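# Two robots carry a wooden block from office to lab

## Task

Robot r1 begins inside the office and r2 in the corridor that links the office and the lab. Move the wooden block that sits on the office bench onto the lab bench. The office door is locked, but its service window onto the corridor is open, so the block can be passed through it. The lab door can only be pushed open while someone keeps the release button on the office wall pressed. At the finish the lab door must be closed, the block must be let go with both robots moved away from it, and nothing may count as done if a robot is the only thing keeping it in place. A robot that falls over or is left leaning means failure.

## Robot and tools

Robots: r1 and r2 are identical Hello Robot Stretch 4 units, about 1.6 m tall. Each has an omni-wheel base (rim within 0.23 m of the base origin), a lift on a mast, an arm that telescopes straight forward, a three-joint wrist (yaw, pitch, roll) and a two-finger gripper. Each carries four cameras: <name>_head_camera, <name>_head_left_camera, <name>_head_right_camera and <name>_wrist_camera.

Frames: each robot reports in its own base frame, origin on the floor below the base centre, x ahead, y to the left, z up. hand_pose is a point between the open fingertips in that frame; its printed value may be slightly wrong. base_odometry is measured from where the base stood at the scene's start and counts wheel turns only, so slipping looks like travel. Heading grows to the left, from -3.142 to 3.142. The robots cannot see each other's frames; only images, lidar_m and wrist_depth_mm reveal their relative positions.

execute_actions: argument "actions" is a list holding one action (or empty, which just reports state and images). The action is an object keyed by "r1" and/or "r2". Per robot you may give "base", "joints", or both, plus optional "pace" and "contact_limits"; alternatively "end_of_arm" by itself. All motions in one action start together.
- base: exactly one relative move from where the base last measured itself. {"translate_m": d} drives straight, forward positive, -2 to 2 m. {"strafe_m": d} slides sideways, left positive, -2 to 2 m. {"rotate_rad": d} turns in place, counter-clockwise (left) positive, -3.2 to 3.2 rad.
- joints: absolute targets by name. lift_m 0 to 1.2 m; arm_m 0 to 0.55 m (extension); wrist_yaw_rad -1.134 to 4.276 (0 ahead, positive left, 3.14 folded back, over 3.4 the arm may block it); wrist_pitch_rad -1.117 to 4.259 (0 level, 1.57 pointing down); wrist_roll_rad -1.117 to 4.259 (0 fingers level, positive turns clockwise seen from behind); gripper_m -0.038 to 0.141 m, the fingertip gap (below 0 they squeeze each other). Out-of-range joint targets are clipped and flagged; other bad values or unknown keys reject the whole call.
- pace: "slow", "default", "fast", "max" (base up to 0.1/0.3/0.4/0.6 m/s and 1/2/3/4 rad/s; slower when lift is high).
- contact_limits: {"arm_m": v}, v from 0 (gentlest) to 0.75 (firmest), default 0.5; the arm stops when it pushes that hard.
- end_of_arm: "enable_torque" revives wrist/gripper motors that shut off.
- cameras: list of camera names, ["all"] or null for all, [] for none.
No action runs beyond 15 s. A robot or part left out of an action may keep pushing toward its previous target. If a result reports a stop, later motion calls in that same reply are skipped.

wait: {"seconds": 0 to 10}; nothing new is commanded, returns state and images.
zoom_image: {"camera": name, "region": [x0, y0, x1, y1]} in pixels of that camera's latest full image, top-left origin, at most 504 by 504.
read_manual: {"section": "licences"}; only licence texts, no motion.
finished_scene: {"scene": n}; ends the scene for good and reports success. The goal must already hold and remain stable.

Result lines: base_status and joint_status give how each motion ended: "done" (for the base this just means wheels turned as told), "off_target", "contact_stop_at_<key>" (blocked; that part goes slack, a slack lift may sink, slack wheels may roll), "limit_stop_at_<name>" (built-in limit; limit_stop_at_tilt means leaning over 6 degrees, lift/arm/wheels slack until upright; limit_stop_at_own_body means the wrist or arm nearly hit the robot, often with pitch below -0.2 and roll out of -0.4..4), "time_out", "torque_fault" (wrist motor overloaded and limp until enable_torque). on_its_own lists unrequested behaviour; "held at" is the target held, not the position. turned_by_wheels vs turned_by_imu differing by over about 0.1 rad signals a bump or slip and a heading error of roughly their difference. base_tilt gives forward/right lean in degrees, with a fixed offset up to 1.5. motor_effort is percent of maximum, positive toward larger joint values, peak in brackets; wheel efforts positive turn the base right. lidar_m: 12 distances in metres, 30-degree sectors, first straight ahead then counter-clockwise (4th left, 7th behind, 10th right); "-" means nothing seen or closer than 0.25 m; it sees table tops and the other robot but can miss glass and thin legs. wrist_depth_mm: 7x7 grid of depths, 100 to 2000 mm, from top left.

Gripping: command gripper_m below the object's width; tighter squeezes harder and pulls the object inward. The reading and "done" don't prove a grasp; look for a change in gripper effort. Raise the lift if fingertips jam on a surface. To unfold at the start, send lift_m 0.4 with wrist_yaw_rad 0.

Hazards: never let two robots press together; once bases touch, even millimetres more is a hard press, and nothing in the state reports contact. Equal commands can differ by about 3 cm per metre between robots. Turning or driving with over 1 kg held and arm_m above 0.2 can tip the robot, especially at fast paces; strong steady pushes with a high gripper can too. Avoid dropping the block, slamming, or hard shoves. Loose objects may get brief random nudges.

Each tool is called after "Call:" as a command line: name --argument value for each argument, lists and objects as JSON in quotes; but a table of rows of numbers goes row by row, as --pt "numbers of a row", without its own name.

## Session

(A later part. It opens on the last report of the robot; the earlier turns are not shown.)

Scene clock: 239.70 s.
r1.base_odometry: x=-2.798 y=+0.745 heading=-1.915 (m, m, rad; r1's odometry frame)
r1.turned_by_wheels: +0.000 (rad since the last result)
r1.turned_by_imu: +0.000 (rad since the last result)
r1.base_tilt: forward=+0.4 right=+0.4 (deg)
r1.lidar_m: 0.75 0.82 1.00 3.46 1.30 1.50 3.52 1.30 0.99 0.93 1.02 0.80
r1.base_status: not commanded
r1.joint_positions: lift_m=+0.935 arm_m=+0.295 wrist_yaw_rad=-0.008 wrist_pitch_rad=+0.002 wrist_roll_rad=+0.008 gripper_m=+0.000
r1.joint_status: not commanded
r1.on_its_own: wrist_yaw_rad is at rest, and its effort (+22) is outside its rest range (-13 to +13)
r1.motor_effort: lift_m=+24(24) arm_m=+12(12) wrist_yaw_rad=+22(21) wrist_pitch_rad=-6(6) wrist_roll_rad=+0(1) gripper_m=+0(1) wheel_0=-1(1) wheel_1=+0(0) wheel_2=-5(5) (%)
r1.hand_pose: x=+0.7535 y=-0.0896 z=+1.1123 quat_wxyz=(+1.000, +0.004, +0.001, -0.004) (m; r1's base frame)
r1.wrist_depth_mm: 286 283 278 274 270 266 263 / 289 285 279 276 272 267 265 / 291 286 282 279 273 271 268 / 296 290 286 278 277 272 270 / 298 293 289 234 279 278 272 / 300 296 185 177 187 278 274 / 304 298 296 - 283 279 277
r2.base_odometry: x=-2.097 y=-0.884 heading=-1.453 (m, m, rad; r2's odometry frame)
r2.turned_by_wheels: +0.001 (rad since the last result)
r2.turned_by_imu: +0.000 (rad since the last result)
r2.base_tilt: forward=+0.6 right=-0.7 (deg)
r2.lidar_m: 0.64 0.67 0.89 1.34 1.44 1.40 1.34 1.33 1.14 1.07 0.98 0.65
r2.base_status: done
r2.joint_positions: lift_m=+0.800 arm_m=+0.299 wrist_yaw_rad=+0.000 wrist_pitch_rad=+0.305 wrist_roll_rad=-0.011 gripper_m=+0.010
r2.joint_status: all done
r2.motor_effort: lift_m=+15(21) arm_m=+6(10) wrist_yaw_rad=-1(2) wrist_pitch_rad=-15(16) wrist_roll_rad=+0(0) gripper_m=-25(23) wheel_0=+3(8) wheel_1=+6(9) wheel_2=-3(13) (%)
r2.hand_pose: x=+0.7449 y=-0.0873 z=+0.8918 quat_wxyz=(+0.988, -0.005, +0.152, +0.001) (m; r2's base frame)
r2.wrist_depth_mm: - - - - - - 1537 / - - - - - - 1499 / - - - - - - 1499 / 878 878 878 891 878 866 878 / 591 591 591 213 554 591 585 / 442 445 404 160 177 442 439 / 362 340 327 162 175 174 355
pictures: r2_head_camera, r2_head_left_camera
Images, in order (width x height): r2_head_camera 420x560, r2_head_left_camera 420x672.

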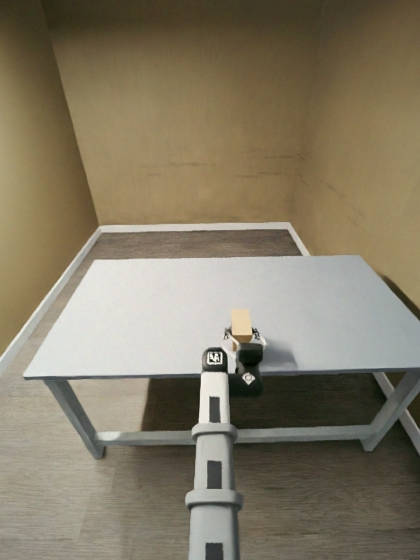

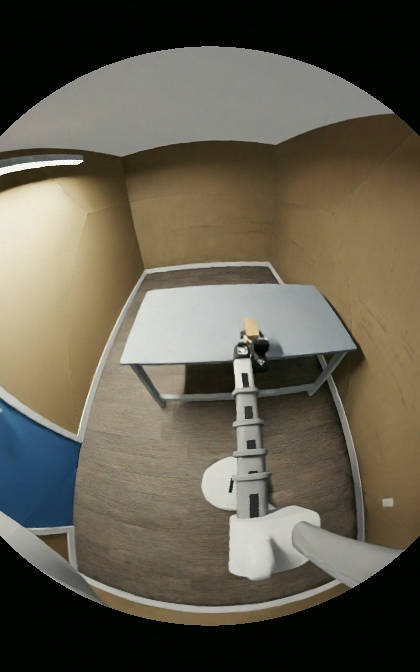

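Call:
execute_actions --actions '[{"r1":{"joints":{"arm_m":0}},"r2":{"joints":{"arm_m":0.45,"lift_m":0.725},"pace":"slow"}}]' --cameras '[]'

Call:
execute_actions --actions '[{"r2":{"joints":{"gripper_m":0.12}}}]' --cameras '[]'

Call:
execute_actions --actions '[{"r2":{"joints":{"arm_m":0}}}]' --cameras '["r2_head_camera"]'

Call:
finished_scene --scene 1

Scene clock: 251.90 s.
r1.base_odometry: x=-2.798 y=+0.745 heading=-1.914 (m, m, rad; r1's odometry frame)
r1.turned_by_wheels: +0.000 (rad since the last result)
r1.turned_by_imu: +0.000 (rad since the last result)
r1.base_tilt: forward=+0.5 right=+0.4 (deg)
r1.lidar_m: 0.71 0.81 0.99 3.47 1.31 1.51 3.54 1.36 1.00 0.96 0.99 0.79
r1.base_status: not commanded
r1.joint_positions: lift_m=+0.935 arm_m=+0.001 wrist_yaw_rad=+0.000 wrist_pitch_rad=+0.002 wrist_roll_rad=+0.008 gripper_m=+0.000
r1.joint_status: all done
r1.motor_effort: lift_m=+24(24) arm_m=-6(11) wrist_yaw_rad=+0(24) wrist_pitch_rad=-9(7) wrist_roll_rad=-1(0) gripper_m=-4(4) wheel_0=-1(1) wheel_1=+0(0) wheel_2=-3(5) (%)
r1.hand_pose: x=+0.4604 y=-0.0874 z=+1.1122 quat_wxyz=(+1.000, +0.004, +0.001, +0.000) (m; r1's base frame)
r1.wrist_depth_mm: 597 585 574 564 549 539 535 / 603 585 580 564 554 549 539 / 603 591 580 574 559 554 544 / 603 597 585 574 564 559 549 / 615 603 591 222 574 564 559 / 621 609 185 176 185 569 559 / 634 621 603 - 585 574 564
r2.base_odometry: x=-2.097 y=-0.884 heading=-1.453 (m, m, rad; r2's odometry frame)
r2.turned_by_wheels: +0.000 (rad since the last result)
r2.turned_by_imu: +0.001 (rad since the last result)
r2.base_tilt: forward=+0.7 right=-0.7 (deg)
r2.lidar_m: 0.61 0.68 0.88 1.35 1.43 1.40 1.27 1.38 1.16 1.08 0.98 0.66
r2.base_status: not commanded
r2.joint_positions: lift_m=+0.725 arm_m=+0.449 wrist_yaw_rad=+0.000 wrist_pitch_rad=+0.305 wrist_roll_rad=-0.011 gripper_m=+0.010
r2.joint_status: all done
r2.motor_effort: lift_m=+14(15) arm_m=+7(7) wrist_yaw_rad=-1(1) wrist_pitch_rad=-14(14) wrist_roll_rad=+1(0) gripper_m=-21(20) wheel_0=+3(4) wheel_1=+7(7) wheel_2=-3(3) (%)
r2.hand_pose: x=+0.8948 y=-0.0874 z=+0.8168 quat_wxyz=(+0.988, -0.005, +0.152, +0.001) (m; r2's base frame)
r2.wrist_depth_mm: - - - - - - 1499 / - - - - - - 1537 / - - - - - - 1499 / 609 615 621 603 609 609 609 / 407 413 415 214 384 407 407 / 309 307 282 160 177 307 304 / 250 236 229 162 175 174 250
pictures: none
No camera images: the call's "cameras" was empty. Leave "cameras" out to get every camera's image.

Scene clock: 253.87 s.
r1.base_odometry: x=-2.798 y=+0.745 heading=-1.914 (m, m, rad; r1's odometry frame)
r1.turned_by_wheels: +0.000 (rad since the last result)
r1.turned_by_imu: +0.000 (rad since the last result)
r1.base_tilt: forward=+0.4 right=+0.3 (deg)
r1.lidar_m: 0.72 0.83 1.00 3.43 1.28 1.52 3.53 1.31 0.99 0.95 0.99 0.80
r1.base_status: not commanded
r1.joint_positions: lift_m=+0.935 arm_m=+0.001 wrist_yaw_rad=+0.000 wrist_pitch_rad=+0.002 wrist_roll_rad=+0.008 gripper_m=+0.000
r1.joint_status: not commanded
r1.motor_effort: lift_m=+24(24) arm_m=-6(6) wrist_yaw_rad=+0(1) wrist_pitch_rad=-8(6) wrist_roll_rad=+0(0) gripper_m=-5(5) wheel_0=-1(1) wheel_1=+0(0) wheel_2=-3(3) (%)
r1.hand_pose: x=+0.4604 y=-0.0874 z=+1.1122 quat_wxyz=(+1.000, +0.004, +0.001, +0.000) (m; r1's base frame)
r1.wrist_depth_mm: 591 580 574 559 549 544 539 / 597 585 574 569 559 549 544 / 603 591 580 569 559 554 544 / 609 597 585 574 564 559 549 / 615 597 591 221 564 564 554 / 627 615 185 176 185 569 564 / 627 615 603 - 580 569 569
r2.base_odometry: x=-2.097 y=-0.884 heading=-1.453 (m, m, rad; r2's odometry frame)
r2.turned_by_wheels: +0.000 (rad since the last result)
r2.turned_by_imu: +0.000 (rad since the last result)
r2.base_tilt: forward=+0.6 right=-0.7 (deg)
r2.lidar_m: 0.62 0.65 0.92 1.32 1.44 1.39 1.32 1.34 1.15 1.08 0.97 0.67
r2.base_status: not commanded
r2.joint_positions: lift_m=+0.725 arm_m=+0.449 wrist_yaw_rad=+0.000 wrist_pitch_rad=+0.303 wrist_roll_rad=-0.011 gripper_m=+0.120
r2.joint_status: all done
r2.motor_effort: lift_m=+15(15) arm_m=+7(7) wrist_yaw_rad=-1(0) wrist_pitch_rad=-9(16) wrist_roll_rad=+0(0) gripper_m=-2(23) wheel_0=+3(3) wheel_1=+6(7) wheel_2=-2(3) (%)
r2.hand_pose: x=+0.8951 y=-0.0874 z=+0.8175 quat_wxyz=(+0.989, -0.005, +0.151, +0.001) (m; r2's base frame)
r2.wrist_depth_mm: - - - - - - 1537 / - - - - - - 1537 / - - - - - - 1537 / 627 634 634 621 634 627 627 / 421 421 421 229 392 418 418 / 312 312 227 179 211 283 309 / 252 249 241 180 186 239 252
pictures: none
No camera images: the call's "cameras" was empty. Leave "cameras" out to get every camera's image.

Scene clock: 256.27 s.
r1.base_odometry: x=-2.798 y=+0.745 heading=-1.914 (m, m, rad; r1's odometry frame)
r1.turned_by_wheels: +0.000 (rad since the last result)
r1.turned_by_imu: +0.000 (rad since the last result)
r1.base_tilt: forward=+0.4 right=+0.4 (deg)
r1.lidar_m: 0.73 0.80 1.00 3.46 1.29 1.51 3.53 1.29 0.99 0.95 1.02 0.81
r1.base_status: not commanded
r1.joint_positions: lift_m=+0.935 arm_m=+0.001 wrist_yaw_rad=+0.000 wrist_pitch_rad=+0.002 wrist_roll_rad=+0.008 gripper_m=+0.000
r1.joint_status: not commanded
r1.motor_effort: lift_m=+23(24) arm_m=-6(6) wrist_yaw_rad=+1(1) wrist_pitch_rad=-6(6) wrist_roll_rad=+1(1) gripper_m=-5(4) wheel_0=-1(1) wheel_1=+0(0) wheel_2=-3(3) (%)
r1.hand_pose: x=+0.4604 y=-0.0874 z=+1.1122 quat_wxyz=(+1.000, +0.004, +0.001, +0.000) (m; r1's base frame)
r1.wrist_depth_mm: 597 585 569 564 554 544 535 / 591 585 580 569 559 549 544 / 603 597 580 574 559 554 539 / 609 603 597 574 569 564 549 / 609 603 597 222 574 564 559 / 615 609 185 176 185 569 559 / 634 621 603 - 574 574 564
r2.base_odometry: x=-2.097 y=-0.884 heading=-1.453 (m, m, rad; r2's odometry frame)
r2.turned_by_wheels: +0.000 (rad since the last result)
r2.turned_by_imu: +0.001 (rad since the last result)
r2.base_tilt: forward=+0.6 right=-0.7 (deg)
r2.lidar_m: 0.63 0.65 0.89 1.34 1.46 1.38 1.30 1.38 1.13 1.08 0.97 0.66
r2.base_status: not commanded
r2.joint_positions: lift_m=+0.725 arm_m=+0.001 wrist_yaw_rad=+0.000 wrist_pitch_rad=+0.302 wrist_roll_rad=-0.011 gripper_m=+0.120
r2.joint_status: all done
r2.motor_effort: lift_m=+15(15) arm_m=-7(7) wrist_yaw_rad=-1(2) wrist_pitch_rad=-7(6) wrist_roll_rad=+1(1) gripper_m=+0(0) wheel_0=+4(4) wheel_1=+7(6) wheel_2=-2(3) (%)
r2.hand_pose: x=+0.4475 y=-0.0874 z=+0.8176 quat_wxyz=(+0.989, -0.005, +0.151, +0.001) (m; r2's base frame)
r2.wrist_depth_mm: - - - - - - 1576 / - - - - - - 1537 / - - - - - - 1430 / 647 640 640 621 640 634 634 / 492 492 462 459 455 484 488 / 1618 1537 504 1661 1661 508 1397 / 1397 1308 1336 1308 1255 1308 1336
pictures: r2_head_camera
Images, in order (width x height): r2_head_camera 420x560.

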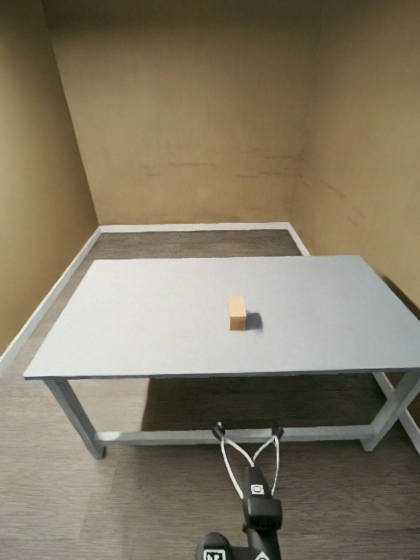

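The scene is finished: the task was done.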